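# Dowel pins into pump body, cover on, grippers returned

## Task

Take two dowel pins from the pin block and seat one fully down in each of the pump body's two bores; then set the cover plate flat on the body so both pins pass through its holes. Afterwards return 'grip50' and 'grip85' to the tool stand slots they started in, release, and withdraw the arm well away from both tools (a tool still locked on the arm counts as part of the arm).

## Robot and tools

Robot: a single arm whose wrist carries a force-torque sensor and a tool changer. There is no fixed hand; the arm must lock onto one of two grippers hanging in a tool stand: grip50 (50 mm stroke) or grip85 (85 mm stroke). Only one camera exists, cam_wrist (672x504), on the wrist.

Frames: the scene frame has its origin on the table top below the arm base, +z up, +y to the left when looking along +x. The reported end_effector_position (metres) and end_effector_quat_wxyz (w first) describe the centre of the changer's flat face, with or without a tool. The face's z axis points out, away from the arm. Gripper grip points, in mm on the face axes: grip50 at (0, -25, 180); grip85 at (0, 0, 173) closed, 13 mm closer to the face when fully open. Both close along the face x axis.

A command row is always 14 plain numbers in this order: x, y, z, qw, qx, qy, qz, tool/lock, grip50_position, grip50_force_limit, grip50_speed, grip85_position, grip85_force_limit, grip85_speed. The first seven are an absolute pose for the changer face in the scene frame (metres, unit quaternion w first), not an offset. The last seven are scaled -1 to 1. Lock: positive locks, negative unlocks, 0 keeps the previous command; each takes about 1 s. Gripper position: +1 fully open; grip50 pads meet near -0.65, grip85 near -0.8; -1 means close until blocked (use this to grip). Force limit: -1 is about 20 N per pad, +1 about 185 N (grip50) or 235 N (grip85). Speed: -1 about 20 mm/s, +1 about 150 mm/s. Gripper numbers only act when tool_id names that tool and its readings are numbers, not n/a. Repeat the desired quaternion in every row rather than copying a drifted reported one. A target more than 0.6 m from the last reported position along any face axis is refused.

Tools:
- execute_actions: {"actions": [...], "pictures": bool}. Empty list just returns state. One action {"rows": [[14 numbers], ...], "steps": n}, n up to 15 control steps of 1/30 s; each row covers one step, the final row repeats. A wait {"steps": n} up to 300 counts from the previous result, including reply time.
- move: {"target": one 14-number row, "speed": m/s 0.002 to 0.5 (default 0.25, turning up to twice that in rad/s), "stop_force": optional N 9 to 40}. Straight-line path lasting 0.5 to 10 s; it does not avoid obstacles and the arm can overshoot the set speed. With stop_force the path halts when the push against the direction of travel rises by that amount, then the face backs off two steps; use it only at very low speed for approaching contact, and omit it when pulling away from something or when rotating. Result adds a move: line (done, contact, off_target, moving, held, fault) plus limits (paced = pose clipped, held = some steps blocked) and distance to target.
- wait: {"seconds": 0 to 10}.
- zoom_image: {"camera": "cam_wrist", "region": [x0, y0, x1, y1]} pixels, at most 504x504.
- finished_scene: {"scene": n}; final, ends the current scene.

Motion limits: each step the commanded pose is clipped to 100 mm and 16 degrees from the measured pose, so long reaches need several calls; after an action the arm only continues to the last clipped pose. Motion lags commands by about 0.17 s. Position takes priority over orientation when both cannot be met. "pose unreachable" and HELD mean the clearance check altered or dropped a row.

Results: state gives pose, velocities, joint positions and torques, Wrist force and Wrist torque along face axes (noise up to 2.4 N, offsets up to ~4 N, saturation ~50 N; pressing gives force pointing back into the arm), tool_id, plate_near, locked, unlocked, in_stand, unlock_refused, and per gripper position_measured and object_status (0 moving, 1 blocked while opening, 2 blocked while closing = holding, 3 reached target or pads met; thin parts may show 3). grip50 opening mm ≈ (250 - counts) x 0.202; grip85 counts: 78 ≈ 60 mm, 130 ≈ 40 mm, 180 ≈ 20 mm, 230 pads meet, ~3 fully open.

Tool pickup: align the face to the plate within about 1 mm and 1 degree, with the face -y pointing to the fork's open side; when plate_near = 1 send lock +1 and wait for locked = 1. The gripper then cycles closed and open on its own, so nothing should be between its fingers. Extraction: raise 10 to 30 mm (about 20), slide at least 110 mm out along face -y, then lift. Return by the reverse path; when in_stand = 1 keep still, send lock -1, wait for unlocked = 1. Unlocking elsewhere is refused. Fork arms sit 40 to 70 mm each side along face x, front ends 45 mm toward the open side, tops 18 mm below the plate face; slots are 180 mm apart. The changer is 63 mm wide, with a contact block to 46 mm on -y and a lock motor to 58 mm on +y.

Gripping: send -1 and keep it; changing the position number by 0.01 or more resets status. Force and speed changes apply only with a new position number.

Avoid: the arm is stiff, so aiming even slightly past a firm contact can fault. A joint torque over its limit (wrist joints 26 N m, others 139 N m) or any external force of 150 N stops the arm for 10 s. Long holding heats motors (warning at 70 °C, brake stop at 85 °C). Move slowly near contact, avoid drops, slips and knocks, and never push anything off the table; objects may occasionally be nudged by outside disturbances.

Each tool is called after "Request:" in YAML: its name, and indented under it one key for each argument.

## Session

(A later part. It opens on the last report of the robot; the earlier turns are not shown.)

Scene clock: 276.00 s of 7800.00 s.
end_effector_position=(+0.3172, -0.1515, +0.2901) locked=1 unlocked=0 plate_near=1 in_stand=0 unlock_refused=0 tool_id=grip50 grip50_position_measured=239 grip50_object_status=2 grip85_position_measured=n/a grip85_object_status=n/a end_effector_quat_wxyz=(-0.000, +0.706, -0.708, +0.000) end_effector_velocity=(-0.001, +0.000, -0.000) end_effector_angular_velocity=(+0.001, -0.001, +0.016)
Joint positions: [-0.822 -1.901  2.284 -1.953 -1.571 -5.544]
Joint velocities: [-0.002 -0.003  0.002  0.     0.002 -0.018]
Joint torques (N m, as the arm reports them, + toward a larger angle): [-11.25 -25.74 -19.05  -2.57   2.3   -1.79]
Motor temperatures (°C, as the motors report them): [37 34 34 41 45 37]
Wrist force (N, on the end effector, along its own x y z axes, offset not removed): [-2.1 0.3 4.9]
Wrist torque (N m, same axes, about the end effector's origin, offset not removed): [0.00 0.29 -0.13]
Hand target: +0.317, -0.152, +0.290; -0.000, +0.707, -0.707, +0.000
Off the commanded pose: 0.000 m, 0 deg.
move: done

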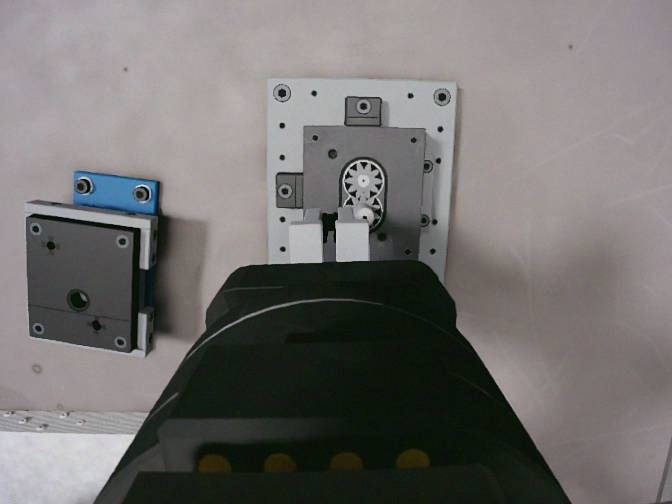

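Request:
move:
  target: [0.36,-0.1535,0.29,0,0,1,0,0,-1,-0.3,-0.6,1,0,0]
  speed: 0.25

Request:
move:
  target: [0.3781,-0.1831,0.29,0,0.7071,0.7071,0,0,-1,-0.3,-0.6,1,0,0]
  speed: 0.25

Request:
zoom_image:
  camera: "cam_wrist"
  region: [260, 80, 420, 240]

Scene clock: 287.93 s of 7800.00 s.
end_effector_position=(+0.3599, -0.1535, +0.2899) locked=1 unlocked=0 plate_near=1 in_stand=0 unlock_refused=0 tool_id=grip50 grip50_position_measured=239 grip50_object_status=2 grip85_position_measured=n/a grip85_object_status=n/a end_effector_quat_wxyz=(-0.000, -0.001, +1.000, -0.000) end_effector_velocity=(+0.000, +0.000, -0.001) end_effector_angular_velocity=(-0.000, +0.002, -0.017)
Joint positions: [-0.738 -1.782  2.203 -1.99  -1.572 -3.894]
Joint velocities: [ 0.001  0.003 -0.    -0.001 -0.002  0.019]
Joint torques (N m, as the arm reports them, + toward a larger angle): [ 11.34  -9.34 -40.33  -5.86  -2.19   2.23]
Motor temperatures (°C, as the motors report them): [37 34 34 41 45 37]
Wrist force (N, on the end effector, along its own x y z axes, offset not removed): [3.3 -0.1 2.8]
Wrist torque (N m, same axes, about the end effector's origin, offset not removed): [-0.12 -0.10 0.06]
Hand target: +0.360, -0.153, +0.290; -0.000, -0.000, +1.000, -0.000
Off the commanded pose: 0.000 m, 0 deg.
After step 90, 5.23 s passed at rest.
move: done

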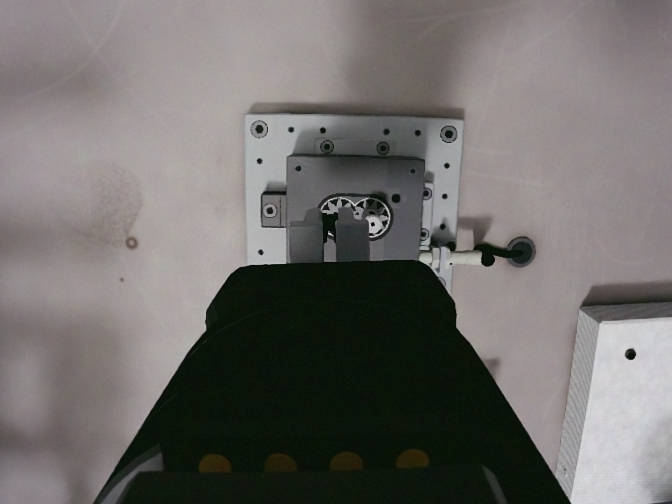

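Scene clock: 291.63 s of 7800.00 s.
end_effector_position=(+0.3781, -0.1831, +0.2900) locked=1 unlocked=0 plate_near=1 in_stand=0 unlock_refused=0 tool_id=grip50 grip50_position_measured=239 grip50_object_status=2 grip85_position_measured=n/a grip85_object_status=n/a end_effector_quat_wxyz=(+0.000, +0.706, +0.708, +0.000) end_effector_velocity=(-0.000, +0.000, -0.002) end_effector_angular_velocity=(+0.002, +0.003, -0.017)
Joint positions: [-0.761 -1.703  2.14  -2.007 -1.571 -2.346]
Joint velocities: [-0.     0.002  0.002 -0.001 -0.001  0.017]
Joint torques (N m, as the arm reports them, + toward a larger angle): [  9.41 -12.91 -39.84  -5.74  -2.36   2.12]
Motor temperatures (°C, as the motors report them): [37 34 34 41 45 37]
Wrist force (N, on the end effector, along its own x y z axes, offset not removed): [1.3 -2.1 0.8]
Wrist torque (N m, same axes, about the end effector's origin, offset not removed): [-0.32 -0.04 -0.09]
Hand target: +0.378, -0.183, +0.290; +0.000, +0.707, +0.707, +0.000
Off the commanded pose: 0.000 m, 0 deg.
move: done

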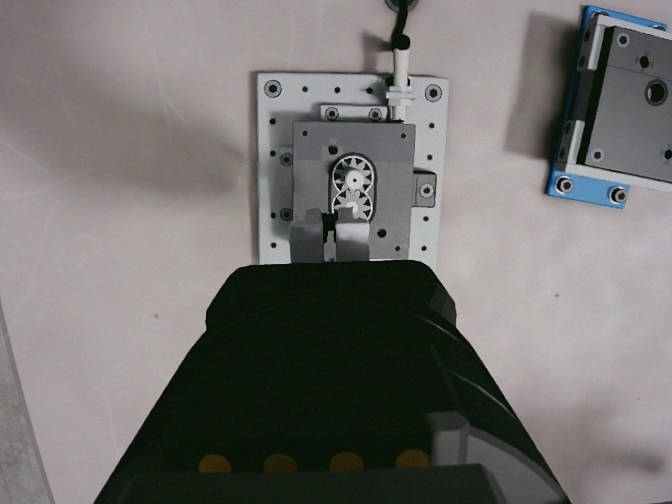

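Region (260, 80, 420, 240) of cam_wrist's 672x504 image, scaled by 3.150, with more detail than that image has.

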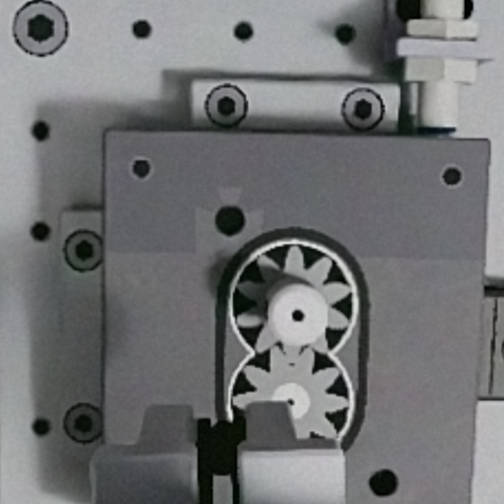

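Request:
move:
  target: [0.3963,-0.1535,0.256,0,0.7071,0.7071,0,0,-1,-0.3,-0.6,1,0,0]
  speed: 0.04

Request:
move:
  target: [0.3963,-0.1535,0.235,0,0.7071,0.7071,0,0,-1,-0.3,-0.6,1,0,0]
  speed: 0.002
  stop_force: 12

Scene clock: 296.47 s of 7800.00 s.
end_effector_position=(+0.3960, -0.1536, +0.2563) locked=1 unlocked=0 plate_near=1 in_stand=0 unlock_refused=0 tool_id=grip50 grip50_position_measured=239 grip50_object_status=2 grip85_position_measured=n/a grip85_object_status=n/a end_effector_quat_wxyz=(-0.000, +0.707, +0.707, -0.000) end_effector_velocity=(+0.002, +0.001, -0.001) end_effector_angular_velocity=(-0.002, -0.002, -0.000)
Joint positions: [-0.677 -1.646  2.187 -2.111 -1.572 -2.259]
Joint velocities: [ 0.005  0.005 -0.001 -0.007 -0.     0.005]
Joint torques (N m, as the arm reports them, + toward a larger angle): [  9.79 -13.55 -18.83  -5.83  -2.18   1.96]
Motor temperatures (°C, as the motors report them): [37 34 34 41 45 37]
Wrist force (N, on the end effector, along its own x y z axes, offset not removed): [3.1 -2.2 0.2]
Wrist torque (N m, same axes, about the end effector's origin, offset not removed): [-0.25 0.00 -0.23]
Hand target: +0.396, -0.153, +0.256; -0.000, +0.707, +0.707, -0.000
Off the commanded pose: 0.000 m, 0 deg.
After step 90, 0.23 s passed at rest.
move: done

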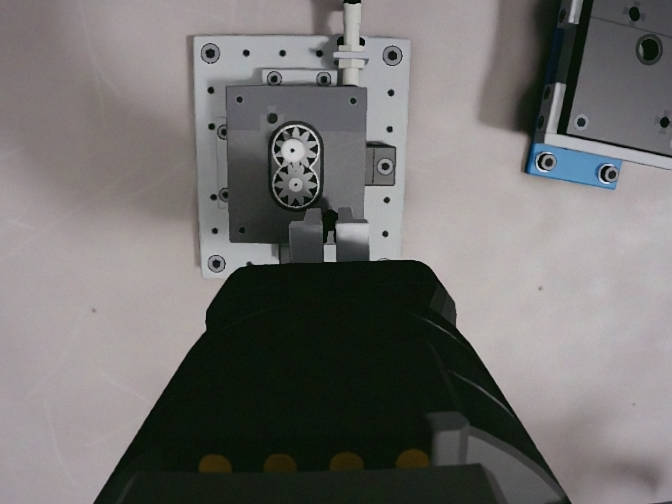

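Scene clock: 300.03 s of 7800.00 s.
end_effector_position=(+0.3961, -0.1536, +0.2499) locked=1 unlocked=0 plate_near=1 in_stand=0 unlock_refused=0 tool_id=grip50 grip50_position_measured=239 grip50_object_status=2 grip85_position_measured=n/a grip85_object_status=n/a end_effector_quat_wxyz=(+0.000, +0.707, +0.707, -0.000) end_effector_velocity=(-0.000, +0.000, -0.000) end_effector_angular_velocity=(+0.002, +0.002, +0.001)
Joint positions: [-0.676 -1.636  2.198 -2.131 -1.572 -2.259]
Joint velocities: [-0.    -0.001 -0.     0.004  0.    -0.001]
Joint torques (N m, as the arm reports them, + toward a larger angle): [ 10.46 -17.85 -26.82  -1.84   2.21   1.69]
Motor temperatures (°C, as the motors report them): [37 34 34 41 45 37]
Wrist force (N, on the end effector, along its own x y z axes, offset not removed): [3.2 -5.8 -24.6]
Wrist torque (N m, same axes, about the end effector's origin, offset not removed): [1.22 0.75 0.03]
Hand target: +0.396, -0.154, +0.250; -0.000, +0.707, +0.707, -0.000
Off the commanded pose: 0.015 m, 0 deg.
move: contact

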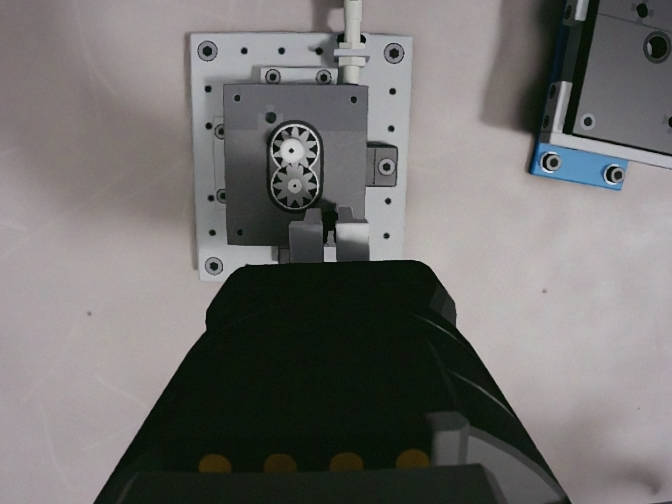

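Request:
move:
  target: [0.3963,-0.1535,0.256,0,0.7071,0.7071,0,0,-1,-0.3,-0.6,1,0,0]
  speed: 0.01

Request:
move:
  target: [0.3963,-0.134,0.256,0,0.7071,0.7071,0,0,-1,-0.3,-0.6,1,0,0]
  speed: 0.02

Request:
move:
  target: [0.3963,-0.134,0.235,0,0.7071,0.7071,0,0,-1,-0.3,-0.6,1,0,0]
  speed: 0.003
  stop_force: 10

Request:
zoom_image:
  camera: "cam_wrist"
  region: [290, 170, 380, 260]

Scene clock: 313.10 s of 7800.00 s.
end_effector_position=(+0.3963, -0.1535, +0.2557) locked=1 unlocked=0 plate_near=1 in_stand=0 unlock_refused=0 tool_id=grip50 grip50_position_measured=239 grip50_object_status=2 grip85_position_measured=n/a grip85_object_status=n/a end_effector_quat_wxyz=(+0.000, +0.707, +0.707, -0.000) end_effector_velocity=(-0.000, +0.000, +0.002) end_effector_angular_velocity=(+0.001, +0.002, +0.001)
Joint positions: [-0.676 -1.645  2.188 -2.113 -1.571 -2.259]
Joint velocities: [ 0.001 -0.003 -0.003  0.008 -0.    -0.001]
Joint torques (N m, as the arm reports them, + toward a larger angle): [ 11.87 -36.6  -37.18  -2.48   2.57   1.85]
Motor temperatures (°C, as the motors report them): [37 34 34 41 45 37]
Wrist force (N, on the end effector, along its own x y z axes, offset not removed): [0.6 2.4 3.2]
Wrist torque (N m, same axes, about the end effector's origin, offset not removed): [0.22 0.03 -0.27]
Hand target: +0.396, -0.154, +0.256; +0.000, +0.707, +0.707, -0.000
Off the commanded pose: 0.000 m, 0 deg.
After step 90, 9.23 s passed at rest.
move: done

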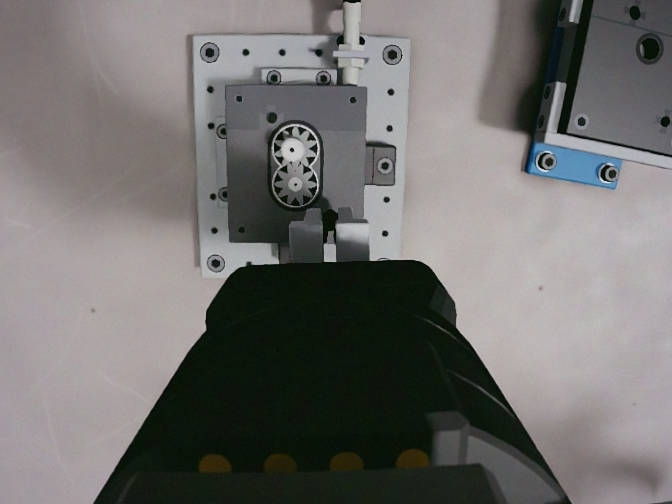

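Scene clock: 314.40 s of 7800.00 s.
end_effector_position=(+0.3963, -0.1343, +0.2560) locked=1 unlocked=0 plate_near=1 in_stand=0 unlock_refused=0 tool_id=grip50 grip50_position_measured=239 grip50_object_status=2 grip85_position_measured=n/a grip85_object_status=n/a end_effector_quat_wxyz=(-0.000, +0.707, +0.707, -0.000) end_effector_velocity=(+0.000, +0.003, -0.000) end_effector_angular_velocity=(+0.001, +0.001, +0.000)
Joint positions: [-0.638 -1.662  2.203 -2.11  -1.571 -2.221]
Joint velocities: [ 0.006 -0.002  0.001  0.002  0.     0.005]
Joint torques (N m, as the arm reports them, + toward a larger angle): [ 10.23 -35.73 -16.86  -2.31  -0.6    1.89]
Motor temperatures (°C, as the motors report them): [37 34 34 41 45 37]
Wrist force (N, on the end effector, along its own x y z axes, offset not removed): [1.4 -3.0 2.3]
Wrist torque (N m, same axes, about the end effector's origin, offset not removed): [-0.20 0.06 -0.11]
Hand target: +0.396, -0.134, +0.256; -0.000, +0.707, +0.707, -0.000
Off the commanded pose: 0.000 m, 0 deg.
move: done

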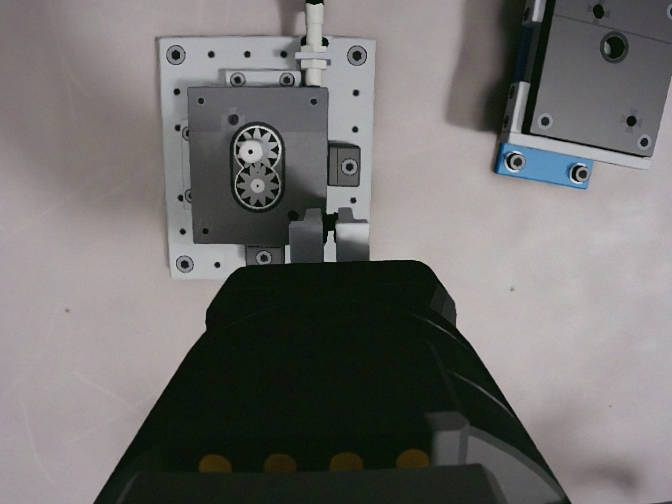

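Scene clock: 320.50 s of 7800.00 s.
end_effector_position=(+0.3963, -0.1340, +0.2389) locked=1 unlocked=0 plate_near=1 in_stand=0 unlock_refused=0 tool_id=grip50 grip50_position_measured=239 grip50_object_status=2 grip85_position_measured=n/a grip85_object_status=n/a end_effector_quat_wxyz=(+0.000, +0.707, +0.707, +0.000) end_effector_velocity=(+0.000, +0.000, +0.001) end_effector_angular_velocity=(+0.001, +0.000, -0.001)
Joint positions: [-0.638 -1.635  2.231 -2.165 -1.571 -2.221]
Joint velocities: [ 0.    -0.001 -0.002  0.004  0.001  0.001]
Joint torques (N m, as the arm reports them, + toward a larger angle): [ 10.47 -21.06 -25.33  -0.84   2.35   1.6 ]
Motor temperatures (°C, as the motors report them): [37 34 34 41 45 37]
Wrist force (N, on the end effector, along its own x y z axes, offset not removed): [4.3 -4.1 -34.8]
Wrist torque (N m, same axes, about the end effector's origin, offset not removed): [1.47 0.57 0.00]
Hand target: +0.396, -0.134, +0.239; +0.000, +0.707, +0.707, -0.000
Off the commanded pose: 0.004 m, 0 deg.
move: contact

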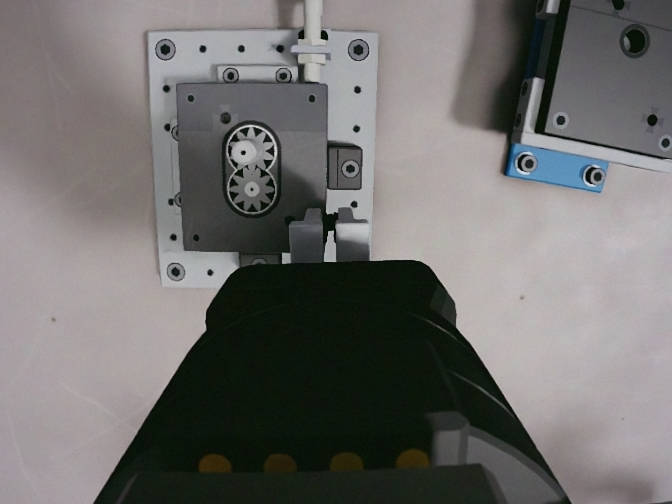

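Region (290, 170, 380, 260) of cam_wrist's 672x504 image, scaled by 5.600, with more detail than that image has.

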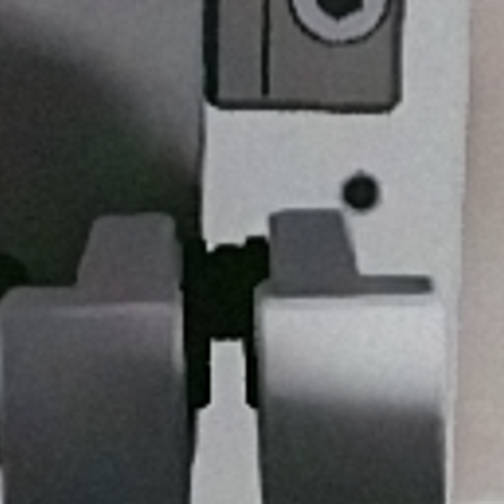

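Request:
move:
  target: [0.3963,-0.134,0.253,0,0.7071,0.7071,0,0,-1,-0.3,-0.6,1,0,0]
  speed: 0.02

Request:
move:
  target: [0.3955,-0.1535,0.253,0,0.7071,0.7071,0,0,-1,-0.3,-0.6,1,0,0]
  speed: 0.02

Request:
move:
  target: [0.3955,-0.1535,0.235,0,0.7071,0.7071,0,0,-1,-0.3,-0.6,1,0,0]
  speed: 0.002
  stop_force: 12

Scene clock: 332.43 s of 7800.00 s.
end_effector_position=(+0.3963, -0.1340, +0.2527) locked=1 unlocked=0 plate_near=1 in_stand=0 unlock_refused=0 tool_id=grip50 grip50_position_measured=239 grip50_object_status=2 grip85_position_measured=n/a grip85_object_status=n/a end_effector_quat_wxyz=(+0.000, +0.707, +0.707, +0.000) end_effector_velocity=(-0.000, +0.001, +0.001) end_effector_angular_velocity=(+0.002, +0.003, +0.001)
Joint positions: [-0.638 -1.657  2.208 -2.121 -1.571 -2.221]
Joint velocities: [ 0.001 -0.001 -0.002  0.007  0.    -0.   ]
Joint torques (N m, as the arm reports them, + toward a larger angle): [ 12.62 -35.9  -36.87  -2.28   2.52   1.73]
Motor temperatures (°C, as the motors report them): [37 34 34 41 45 37]
Wrist force (N, on the end effector, along its own x y z axes, offset not removed): [1.3 -1.7 1.2]
Wrist torque (N m, same axes, about the end effector's origin, offset not removed): [-0.12 0.00 -0.12]
Hand target: +0.396, -0.134, +0.253; +0.000, +0.707, +0.707, +0.000
Off the commanded pose: 0.000 m, 0 deg.
After step 90, 7.90 s passed at rest.
move: done

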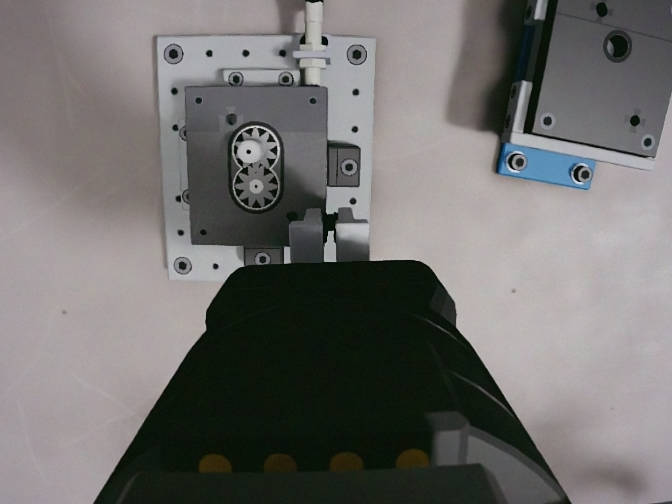

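Scene clock: 333.73 s of 7800.00 s.
end_effector_position=(+0.3955, -0.1532, +0.2530) locked=1 unlocked=0 plate_near=1 in_stand=0 unlock_refused=0 tool_id=grip50 grip50_position_measured=239 grip50_object_status=2 grip85_position_measured=n/a grip85_object_status=n/a end_effector_quat_wxyz=(+0.000, +0.707, +0.707, +0.000) end_effector_velocity=(+0.000, -0.002, -0.000) end_effector_angular_velocity=(+0.001, +0.002, +0.001)
Joint positions: [-0.677 -1.643  2.194 -2.121 -1.571 -2.26 ]
Joint velocities: [-0.004  0.004 -0.003  0.001 -0.001 -0.005]
Joint torques (N m, as the arm reports them, + toward a larger angle): [-10.16 -14.82 -36.7   -5.99   2.2   -1.67]
Motor temperatures (°C, as the motors report them): [37 34 34 41 45 37]
Wrist force (N, on the end effector, along its own x y z axes, offset not removed): [0.2 -0.3 0.8]
Wrist torque (N m, same axes, about the end effector's origin, offset not removed): [-0.18 0.12 0.00]
Hand target: +0.396, -0.153, +0.253; +0.000, +0.707, +0.707, +0.000
Off the commanded pose: 0.000 m, 0 deg.
move: done

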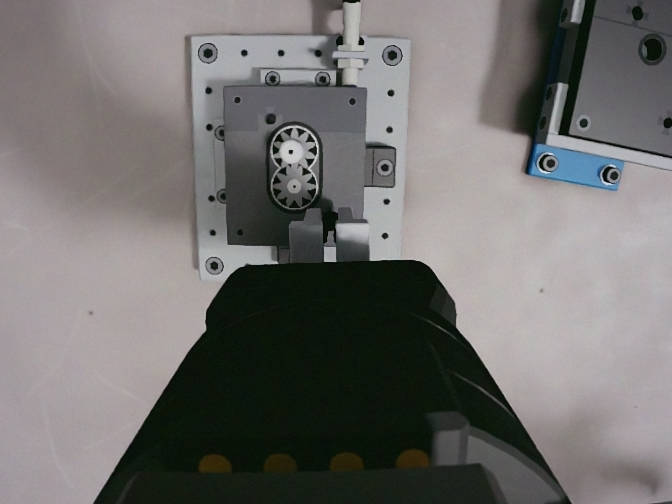

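Scene clock: 337.60 s of 7800.00 s.
end_effector_position=(+0.3955, -0.1533, +0.2459) locked=1 unlocked=0 plate_near=1 in_stand=0 unlock_refused=0 tool_id=grip50 grip50_position_measured=239 grip50_object_status=2 grip85_position_measured=n/a grip85_object_status=n/a end_effector_quat_wxyz=(+0.000, +0.707, +0.707, +0.000) end_effector_velocity=(-0.002, +0.002, -0.002) end_effector_angular_velocity=(+0.005, +0.005, -0.000)
Joint positions: [-0.677 -1.632  2.206 -2.144 -1.571 -2.26 ]
Joint velocities: [ 0.    -0.001  0.005  0.004  0.001  0.001]
Joint torques (N m, as the arm reports them, + toward a larger angle): [ -8.82 -24.63 -31.49  -1.69   0.08  -1.68]
Motor temperatures (°C, as the motors report them): [37 34 34 41 45 37]
Wrist force (N, on the end effector, along its own x y z axes, offset not removed): [0.2 -4.2 -11.2]
Wrist torque (N m, same axes, about the end effector's origin, offset not removed): [1.25 -0.60 -0.19]
Hand target: +0.396, -0.153, +0.246; +0.000, +0.707, +0.707, +0.000
Off the commanded pose: 0.011 m, 0 deg.
move: contact

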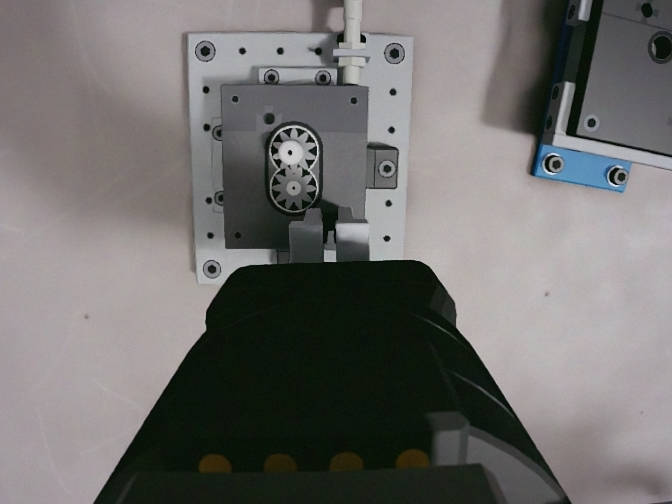

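Request:
move:
  target: [0.3952,-0.1535,0.2385,0,0.7071,0.7071,0,0,-1,-0.3,-0.6,1,0,0]
  speed: 0.002
  stop_force: 30

Scene clock: 342.77 s of 7800.00 s.
end_effector_position=(+0.3953, -0.1534, +0.2406) locked=1 unlocked=0 plate_near=1 in_stand=0 unlock_refused=0 tool_id=grip50 grip50_position_measured=239 grip50_object_status=2 grip85_position_measured=n/a grip85_object_status=n/a end_effector_quat_wxyz=(+0.000, +0.707, +0.707, +0.000) end_effector_velocity=(-0.000, +0.001, -0.000) end_effector_angular_velocity=(+0.002, +0.002, +0.001)
Joint positions: [-0.678 -1.624  2.214 -2.161 -1.571 -2.26 ]
Joint velocities: [ 0.001  0.     0.001  0.002  0.    -0.   ]
Joint torques (N m, as the arm reports them, + toward a larger angle): [ -9.22 -13.3  -24.35  -1.82   0.2   -1.57]
Motor temperatures (°C, as the motors report them): [37 34 34 41 45 37]
Wrist force (N, on the end effector, along its own x y z axes, offset not removed): [5.8 -7.9 -45.5]
Wrist torque (N m, same axes, about the end effector's origin, offset not removed): [3.21 0.54 -0.22]
Hand target: +0.395, -0.153, +0.241; +0.000, +0.707, +0.707, +0.000
Off the commanded pose: 0.002 m, 0 deg.
move: contact

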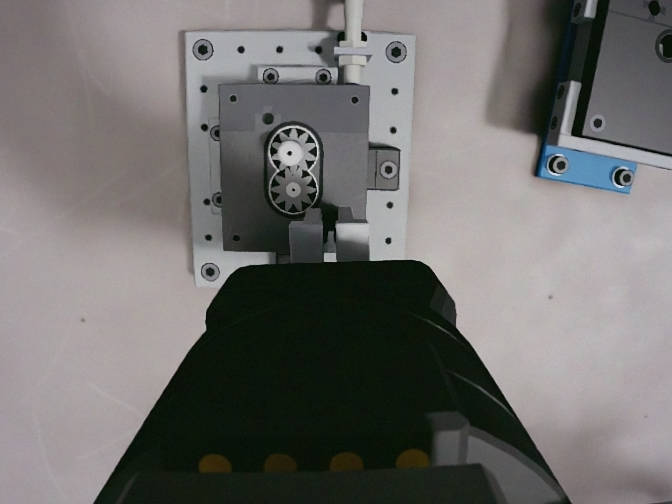

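Request:
move:
  target: [0.3953,-0.1534,0.2412,0,0.7071,0.7071,0,0,-0.2,-0.3,0,1,0,0]
  speed: 0.003

Request:
move:
  target: [0.3953,-0.1534,0.272,0,0.7071,0.7071,0,0,-0.2,-0.3,0,1,0,0]
  speed: 0.03

Request:
zoom_image:
  camera: "cam_wrist"
  region: [290, 170, 380, 260]

Scene clock: 346.63 s of 7800.00 s.
end_effector_position=(+0.3953, -0.1534, +0.2412) locked=1 unlocked=0 plate_near=1 in_stand=0 unlock_refused=0 tool_id=grip50 grip50_position_measured=182 grip50_object_status=3 grip85_position_measured=n/a grip85_object_status=n/a end_effector_quat_wxyz=(-0.000, +0.707, +0.707, +0.000) end_effector_velocity=(+0.000, -0.001, +0.001) end_effector_angular_velocity=(-0.002, -0.001, +0.000)
Joint positions: [-0.677 -1.624  2.213 -2.159 -1.571 -2.26 ]
Joint velocities: [-0.    -0.001 -0.002  0.001 -0.001 -0.   ]
Joint torques (N m, as the arm reports them, + toward a larger angle): [ 12.65 -35.74 -36.44  -2.6   -1.37   1.88]
Motor temperatures (°C, as the motors report them): [37 34 34 41 45 37]
Wrist force (N, on the end effector, along its own x y z axes, offset not removed): [0.1 -2.1 3.1]
Wrist torque (N m, same axes, about the end effector's origin, offset not removed): [-0.17 0.12 -0.06]
Hand target: +0.395, -0.153, +0.241; +0.000, +0.707, +0.707, -0.000
Off the commanded pose: 0.000 m, 0 deg.
After step 90, 0.17 s passed at rest.
move: done

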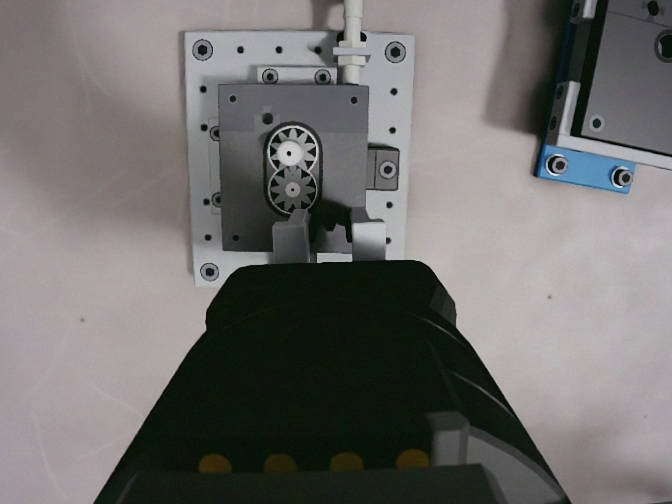

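Scene clock: 348.03 s of 7800.00 s.
end_effector_position=(+0.3954, -0.1534, +0.2716) locked=1 unlocked=0 plate_near=1 in_stand=0 unlock_refused=0 tool_id=grip50 grip50_position_measured=182 grip50_object_status=3 grip85_position_measured=n/a grip85_object_status=n/a end_effector_quat_wxyz=(+0.000, +0.707, +0.707, +0.000) end_effector_velocity=(-0.000, +0.000, +0.002) end_effector_angular_velocity=(+0.002, +0.001, +0.001)
Joint positions: [-0.677 -1.669  2.163 -2.064 -1.571 -2.26 ]
Joint velocities: [ 0.    -0.002 -0.004  0.008  0.    -0.001]
Joint torques (N m, as the arm reports them, + toward a larger angle): [  9.58 -35.73 -36.36  -2.13  -2.01   1.65]
Motor temperatures (°C, as the motors report them): [37 34 34 41 45 37]
Wrist force (N, on the end effector, along its own x y z axes, offset not removed): [1.5 -2.3 1.6]
Wrist torque (N m, same axes, about the end effector's origin, offset not removed): [-0.19 -0.03 0.04]
Hand target: +0.395, -0.153, +0.272; +0.000, +0.707, +0.707, +0.000
Off the commanded pose: 0.000 m, 0 deg.
move: done

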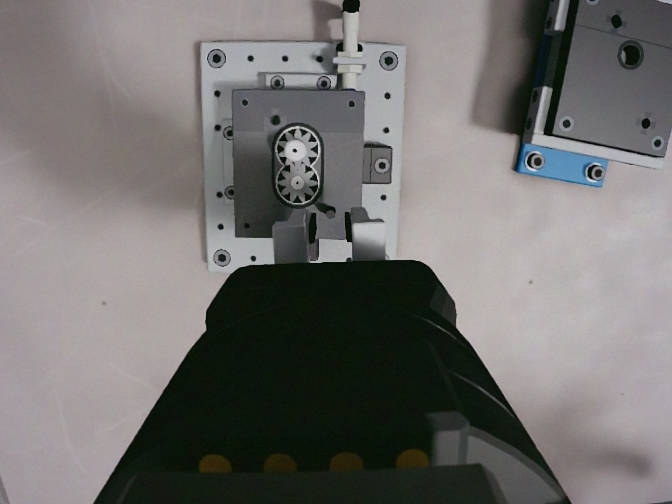

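Region (290, 170, 380, 260) of cam_wrist's 672x504 image, scaled by 5.600, with more detail than that image has.

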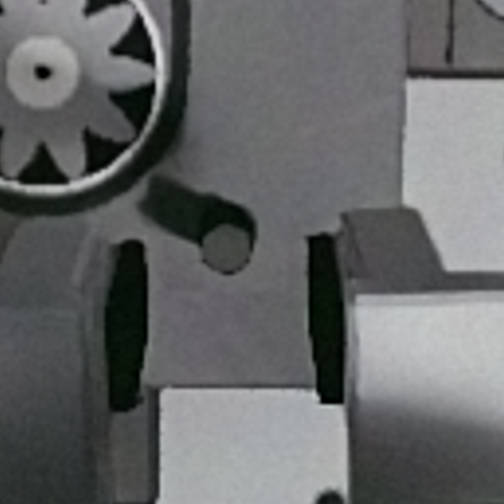

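Request:
move:
  target: [0.3953,-0.1484,0.264,0,0.7071,0.7071,0,0,-0.7,0,0,1,0,0]
  speed: 0.02

Request:
move:
  target: [0.3953,-0.1484,0.238,0,0.7071,0.7071,0,0,-0.7,0,0,1,0,0]
  speed: 0.003
  stop_force: 12

Scene clock: 354.33 s of 7800.00 s.
end_effector_position=(+0.3953, -0.1485, +0.2642) locked=1 unlocked=0 plate_near=1 in_stand=0 unlock_refused=0 tool_id=grip50 grip50_position_measured=255 grip50_object_status=3 grip85_position_measured=n/a grip85_object_status=n/a end_effector_quat_wxyz=(-0.000, +0.707, +0.707, -0.000) end_effector_velocity=(-0.000, +0.001, -0.001) end_effector_angular_velocity=(-0.002, -0.002, -0.000)
Joint positions: [-0.668 -1.664  2.18  -2.086 -1.571 -2.251]
Joint velocities: [ 0.002 -0.     0.004 -0.007 -0.     0.002]
Joint torques (N m, as the arm reports them, + toward a larger angle): [ 11.64 -13.61 -17.8   -5.96  -2.18   1.7 ]
Motor temperatures (°C, as the motors report them): [37 34 34 41 45 37]
Wrist force (N, on the end effector, along its own x y z axes, offset not removed): [0.4 -3.9 0.7]
Wrist torque (N m, same axes, about the end effector's origin, offset not removed): [-0.31 0.13 -0.18]
Hand target: +0.395, -0.148, +0.264; -0.000, +0.707, +0.707, -0.000
Off the commanded pose: 0.000 m, 0 deg.
After step 90, 2.50 s passed at rest.
move: done

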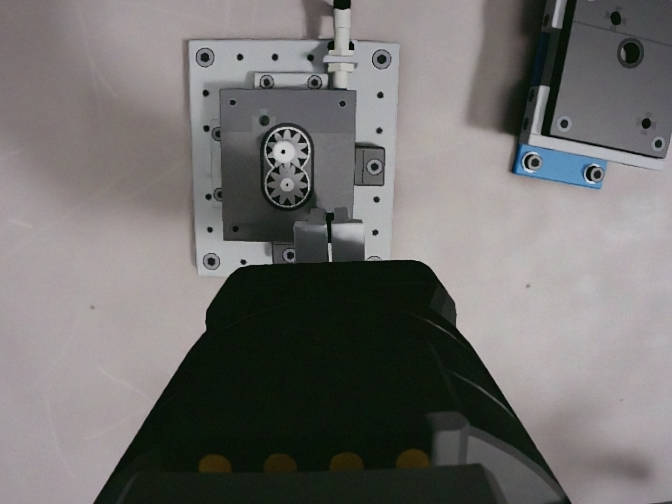

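Scene clock: 359.50 s of 7800.00 s.
end_effector_position=(+0.3953, -0.1484, +0.2499) locked=1 unlocked=0 plate_near=1 in_stand=0 unlock_refused=0 tool_id=grip50 grip50_position_measured=255 grip50_object_status=3 grip85_position_measured=n/a grip85_object_status=n/a end_effector_quat_wxyz=(+0.000, +0.707, +0.707, -0.000) end_effector_velocity=(-0.000, +0.000, +0.001) end_effector_angular_velocity=(+0.002, +0.002, +0.000)
Joint positions: [-0.668 -1.643  2.204 -2.131 -1.571 -2.251]
Joint velocities: [ 0.    -0.002 -0.002  0.005  0.    -0.   ]
Joint torques (N m, as the arm reports them, + toward a larger angle): [  9.77 -19.74 -25.2   -0.7    1.75   1.65]
Motor temperatures (°C, as the motors report them): [37 34 34 41 45 37]
Wrist force (N, on the end effector, along its own x y z axes, offset not removed): [3.8 -4.3 -33.7]
Wrist torque (N m, same axes, about the end effector's origin, offset not removed): [1.10 0.54 0.04]
Hand target: +0.395, -0.148, +0.250; +0.000, +0.707, +0.707, -0.000
Off the commanded pose: 0.012 m, 0 deg.
move: contact

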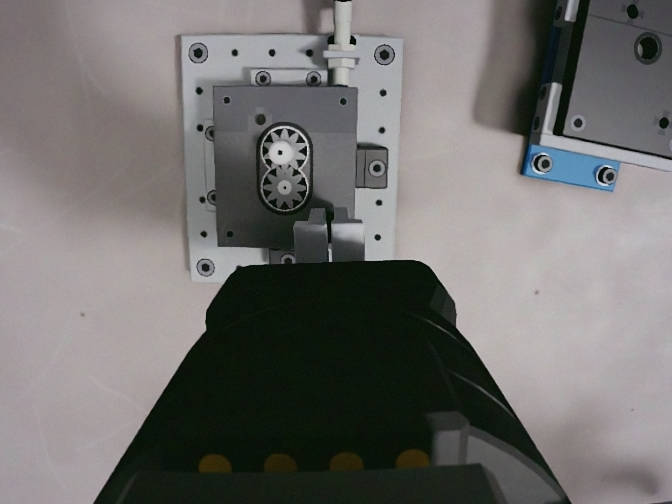

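Request:
move:
  target: [0.3953,-0.1484,0.238,0,0.7071,0.7071,0,0,-0.7,0,0,1,0,0]
  speed: 0.002
  stop_force: 40

Scene clock: 362.00 s of 7800.00 s.
end_effector_position=(+0.3953, -0.1485, +0.2496) locked=1 unlocked=0 plate_near=1 in_stand=0 unlock_refused=0 tool_id=grip50 grip50_position_measured=255 grip50_object_status=3 grip85_position_measured=n/a grip85_object_status=n/a end_effector_quat_wxyz=(+0.000, +0.707, +0.707, +0.000) end_effector_velocity=(-0.001, +0.001, -0.002) end_effector_angular_velocity=(+0.005, +0.005, -0.000)
Joint positions: [-0.668 -1.643  2.205 -2.132 -1.571 -2.251]
Joint velocities: [-0.001  0.     0.003  0.004  0.    -0.001]
Joint torques (N m, as the arm reports them, + toward a larger angle): [ -0.13  -6.16 -13.07  -1.     1.85  -0.35]
Motor temperatures (°C, as the motors report them): [37 34 34 41 45 37]
Wrist force (N, on the end effector, along its own x y z axes, offset not removed): [11.2 -13.1 -50.0]
Wrist torque (N m, same axes, about the end effector's origin, offset not removed): [3.36 1.68 0.05]
Hand target: +0.395, -0.148, +0.250; +0.000, +0.707, +0.707, +0.000
Off the commanded pose: 0.012 m, 0 deg.
move: contact

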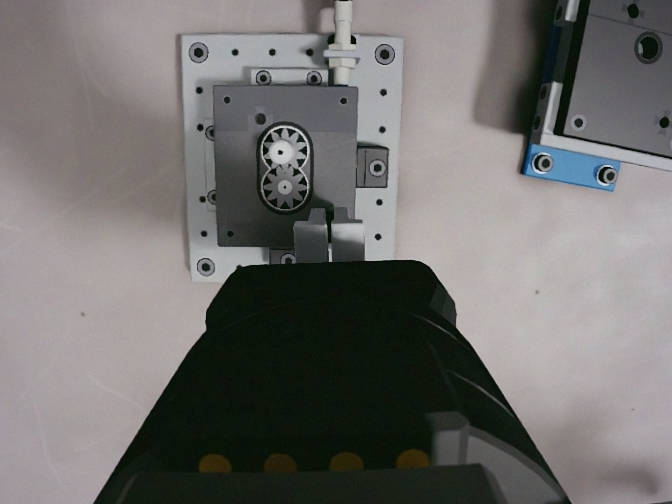

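Request:
execute_actions:
  actions: []
  pictures: false

Scene clock: 364.40 s of 7800.00 s.
end_effector_position=(+0.3953, -0.1485, +0.2498) locked=1 unlocked=0 plate_near=1 in_stand=0 unlock_refused=0 tool_id=grip50 grip50_position_measured=255 grip50_object_status=3 grip85_position_measured=n/a grip85_object_status=n/a end_effector_quat_wxyz=(+0.000, +0.707, +0.707, +0.000) end_effector_velocity=(+0.000, +0.000, -0.001) end_effector_angular_velocity=(+0.001, +0.000, +0.001)
Joint positions: [-0.668 -1.643  2.204 -2.132 -1.571 -2.251]
Joint velocities: [ 0.     0.001  0.    -0.     0.001 -0.001]
Joint torques (N m, as the arm reports them, + toward a larger angle): [  1.23 -19.3  -22.37  -1.01   1.9   -0.45]
Motor temperatures (°C, as the motors report them): [37 34 34 41 45 37]
Wrist force (N, on the end effector, along its own x y z axes, offset not removed): [6.3 -2.8 -42.4]
Wrist torque (N m, same axes, about the end effector's origin, offset not removed): [1.75 0.62 -0.14]
Hand target: +0.395, -0.148, +0.250; +0.000, +0.707, +0.707, +0.000
Off the commanded pose: 0.012 m, 0 deg.
Steps of this call (steps 1 to 72: nothing new was sent). Readings (end_effector_position | what the end effector reports):
1: (+0.3953, -0.1484, +0.2496) | locked=1 unlocked=0 plate_near=1 in_stand=0 unlock_refused=0 tool_id=grip50 grip50_position_measured=255 grip50_object_status=3 grip85_position_measured=n/a grip85_object_status=n/a
2: (+0.3953, -0.1484, +0.2496) | locked=1 unlocked=0 plate_near=1 in_stand=0 unlock_refused=0 tool_id=grip50 grip50_position_measured=255 grip50_object_status=3 grip85_position_measured=n/a grip85_object_status=n/a
4: (+0.3953, -0.1485, +0.2496) | locked=1 unlocked=0 plate_near=1 in_stand=0 unlock_refused=0 tool_id=grip50 grip50_position_measured=255 grip50_object_status=3 grip85_position_measured=n/a grip85_object_status=n/a
8: (+0.3953, -0.1485, +0.2497) | locked=1 unlocked=0 plate_near=1 in_stand=0 unlock_refused=0 tool_id=grip50 grip50_position_measured=255 grip50_object_status=3 grip85_position_measured=n/a grip85_object_status=n/a
72: the state above

Request:
move:
  target: [0.3953,-0.1485,0.2494,0,0.7071,0.7071,0,0,-0.7,0,0,1,0,0]
  speed: 0.002

Scene clock: 368.73 s of 7800.00 s.
end_effector_position=(+0.3953, -0.1485, +0.2496) locked=1 unlocked=0 plate_near=1 in_stand=0 unlock_refused=0 tool_id=grip50 grip50_position_measured=255 grip50_object_status=3 grip85_position_measured=n/a grip85_object_status=n/a end_effector_quat_wxyz=(+0.000, +0.707, +0.707, +0.000) end_effector_velocity=(+0.001, -0.000, +0.000) end_effector_angular_velocity=(-0.001, -0.002, +0.000)
Joint positions: [-0.668 -1.642  2.205 -2.132 -1.571 -2.251]
Joint velocities: [ 0.     0.    -0.001 -0.002  0.001  0.   ]
Joint torques (N m, as the arm reports them, + toward a larger angle): [-12.25  12.3    4.84  -4.73   2.53  -2.23]
Motor temperatures (°C, as the motors report them): [37 34 34 41 45 37]
Wrist force (N, on the end effector, along its own x y z axes, offset not removed): [12.7 -9.2 -50.0]
Wrist torque (N m, same axes, about the end effector's origin, offset not removed): [3.80 1.99 0.14]
Hand target: +0.395, -0.148, +0.249; -0.000, +0.707, +0.707, +0.000
Off the commanded pose: 0.000 m, 0 deg.
After step 90, 0.63 s passed at rest.
move: done

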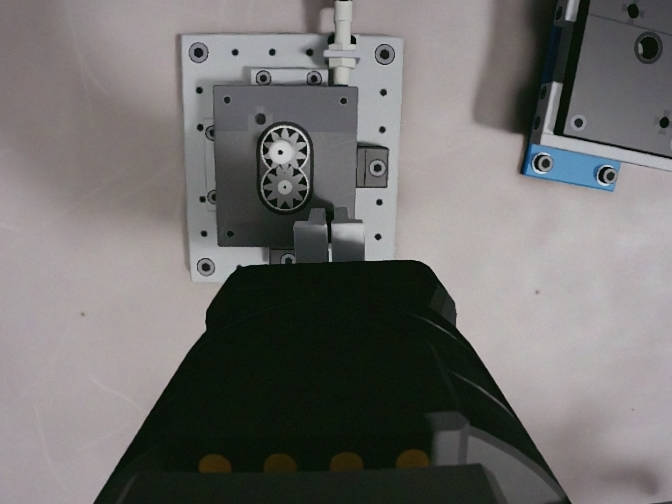

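Request:
move:
  target: [0.3953,-0.1485,0.30,0,0.7071,0.7071,0,0,-0.29,0,0,1,0,0]
  speed: 0.05

Request:
move:
  target: [0.4265,0.1833,0.29,0,0.777,0.629,0,0,-0.29,0,0,1,0,0]
  speed: 0.25

Request:
zoom_image:
  camera: "cam_wrist"
  region: [260, 140, 410, 270]

Scene clock: 372.27 s of 7800.00 s.
end_effector_position=(+0.3954, -0.1486, +0.2996) locked=1 unlocked=0 plate_near=1 in_stand=0 unlock_refused=0 tool_id=grip50 grip50_position_measured=195 grip50_object_status=3 grip85_position_measured=n/a grip85_object_status=n/a end_effector_quat_wxyz=(+0.000, +0.707, +0.707, +0.000) end_effector_velocity=(+0.001, -0.000, +0.004) end_effector_angular_velocity=(-0.001, -0.003, -0.000)
Joint positions: [-0.668 -1.708  2.117 -1.979 -1.571 -2.251]
Joint velocities: [-0.    -0.004 -0.008  0.008  0.001 -0.   ]
Joint torques (N m, as the arm reports them, + toward a larger angle): [  6.6  -35.16 -40.48  -2.36  -2.25   0.57]
Motor temperatures (°C, as the motors report them): [37 34 34 41 45 37]
Wrist force (N, on the end effector, along its own x y z axes, offset not removed): [2.9 -3.1 2.0]
Wrist torque (N m, same axes, about the end effector's origin, offset not removed): [-0.41 -0.15 -0.09]
Hand target: +0.395, -0.149, +0.300; +0.000, +0.707, +0.707, +0.000
Off the commanded pose: 0.000 m, 0 deg.
move: done

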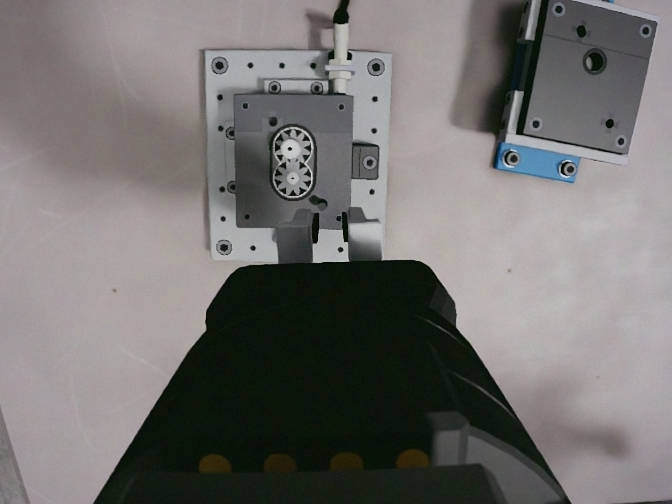

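Scene clock: 374.33 s of 7800.00 s.
end_effector_position=(+0.4261, +0.1828, +0.2900) locked=1 unlocked=0 plate_near=1 in_stand=0 unlock_refused=0 tool_id=grip50 grip50_position_measured=195 grip50_object_status=3 grip85_position_measured=n/a grip85_object_status=n/a end_effector_quat_wxyz=(+0.000, +0.777, +0.629, -0.001) end_effector_velocity=(+0.001, +0.002, -0.000) end_effector_angular_velocity=(-0.001, +0.002, -0.002)
Joint positions: [ 0.126 -1.591  2.037 -2.014 -1.572 -1.247]
Joint velocities: [ 0.005  0.004 -0.004  0.002 -0.001  0.007]
Joint torques (N m, as the arm reports them, + toward a larger angle): [ 10.11 -19.39 -37.57  -2.21  -2.01   2.07]
Motor temperatures (°C, as the motors report them): [37 34 34 41 45 37]
Wrist force (N, on the end effector, along its own x y z axes, offset not removed): [-1.1 0.8 -0.7]
Wrist torque (N m, same axes, about the end effector's origin, offset not removed): [-0.02 0.07 -0.29]
Hand target: +0.426, +0.183, +0.290; +0.000, +0.777, +0.629, -0.002
Off the commanded pose: 0.001 m, 0 deg.
move: done

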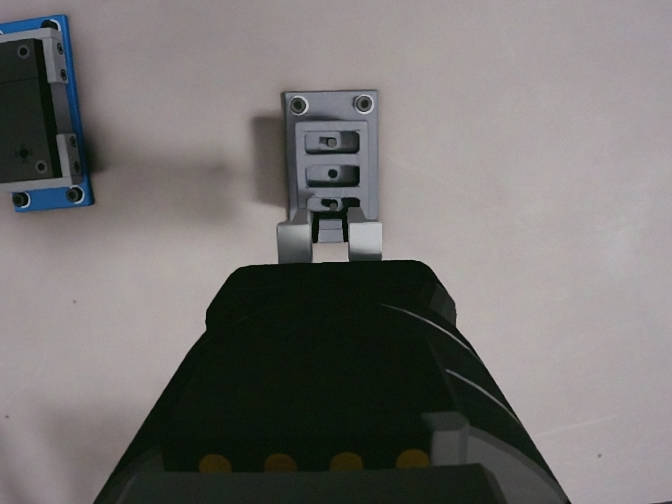

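Region (260, 140, 410, 270) of cam_wrist's 672x504 image, scaled by 3.360, with more detail than that image has; it fills the top 437 rows of this view, and the rest is white.

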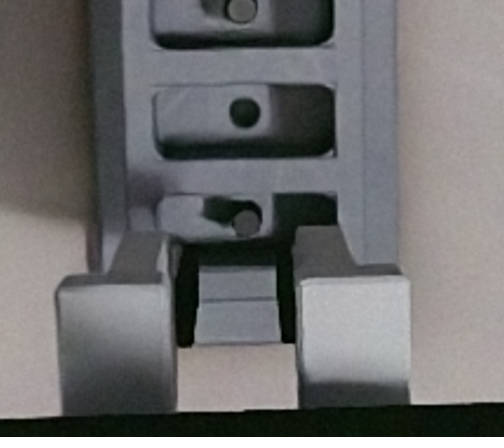

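Request:
move:
  target: [0.4263,0.1836,0.258,0,0.777,0.629,0,0,-0.29,0,0,1,0,0]
  speed: 0.04

Request:
zoom_image:
  camera: "cam_wrist"
  region: [260, 140, 410, 270]

Request:
move:
  target: [0.4263,0.1836,0.238,0,0.777,0.629,0,0,-0.29,0,0,1,0,0]
  speed: 0.004
  stop_force: 10

Scene clock: 381.43 s of 7800.00 s.
end_effector_position=(+0.4262, +0.1836, +0.2584) locked=1 unlocked=0 plate_near=1 in_stand=0 unlock_refused=0 tool_id=grip50 grip50_position_measured=195 grip50_object_status=3 grip85_position_measured=n/a grip85_object_status=n/a end_effector_quat_wxyz=(-0.000, +0.777, +0.629, -0.000) end_effector_velocity=(-0.000, +0.000, -0.003) end_effector_angular_velocity=(+0.001, +0.001, -0.000)
Joint positions: [ 0.127 -1.551  2.089 -2.108 -1.57  -1.246]
Joint velocities: [-0.     0.004  0.005 -0.009  0.001 -0.   ]
Joint torques (N m, as the arm reports them, + toward a larger angle): [ 13.73 -20.19 -15.82  -5.82   2.41   1.9 ]
Motor temperatures (°C, as the motors report them): [37 34 34 41 45 37]
Wrist force (N, on the end effector, along its own x y z axes, offset not removed): [-1.6 0.0 1.0]
Wrist torque (N m, same axes, about the end effector's origin, offset not removed): [-0.16 0.10 -0.01]
Hand target: +0.426, +0.184, +0.258; -0.000, +0.777, +0.629, -0.000
Off the commanded pose: 0.000 m, 0 deg.
After step 90, 2.90 s passed at rest.
move: done

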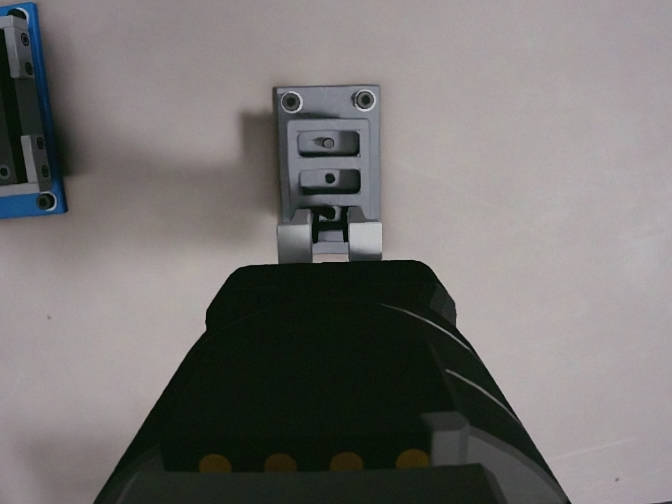

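Region (260, 140, 410, 270) of cam_wrist's 672x504 image, scaled by 3.360, with more detail than that image has; it fills the top 437 rows of this view, and the rest is white.

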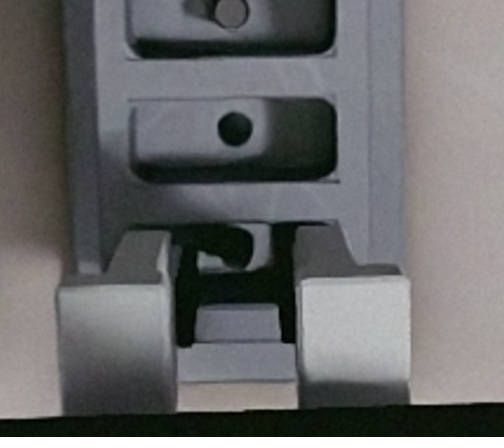

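Scene clock: 386.73 s of 7800.00 s.
end_effector_position=(+0.4262, +0.1836, +0.2382) locked=1 unlocked=0 plate_near=1 in_stand=0 unlock_refused=0 tool_id=grip50 grip50_position_measured=195 grip50_object_status=3 grip85_position_measured=n/a grip85_object_status=n/a end_effector_quat_wxyz=(-0.000, +0.777, +0.629, -0.000) end_effector_velocity=(-0.000, +0.000, -0.001) end_effector_angular_velocity=(+0.001, +0.001, +0.000)
Joint positions: [ 0.127 -1.521  2.119 -2.168 -1.57  -1.246]
Joint velocities: [ 0.     0.001  0.002 -0.002  0.001  0.   ]
Joint torques (N m, as the arm reports them, + toward a larger angle): [ 12.28 -19.64 -16.23  -5.79   2.51   1.95]
Motor temperatures (°C, as the motors report them): [37 34 34 41 45 37]
Wrist force (N, on the end effector, along its own x y z axes, offset not removed): [2.6 1.6 0.2]
Wrist torque (N m, same axes, about the end effector's origin, offset not removed): [0.00 -0.05 -0.04]
Hand target: +0.426, +0.184, +0.238; -0.000, +0.777, +0.629, -0.000
Off the commanded pose: 0.000 m, 0 deg.
move: done

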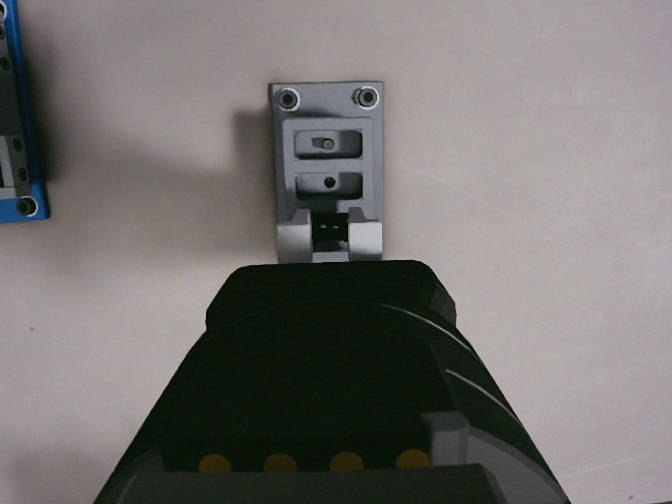

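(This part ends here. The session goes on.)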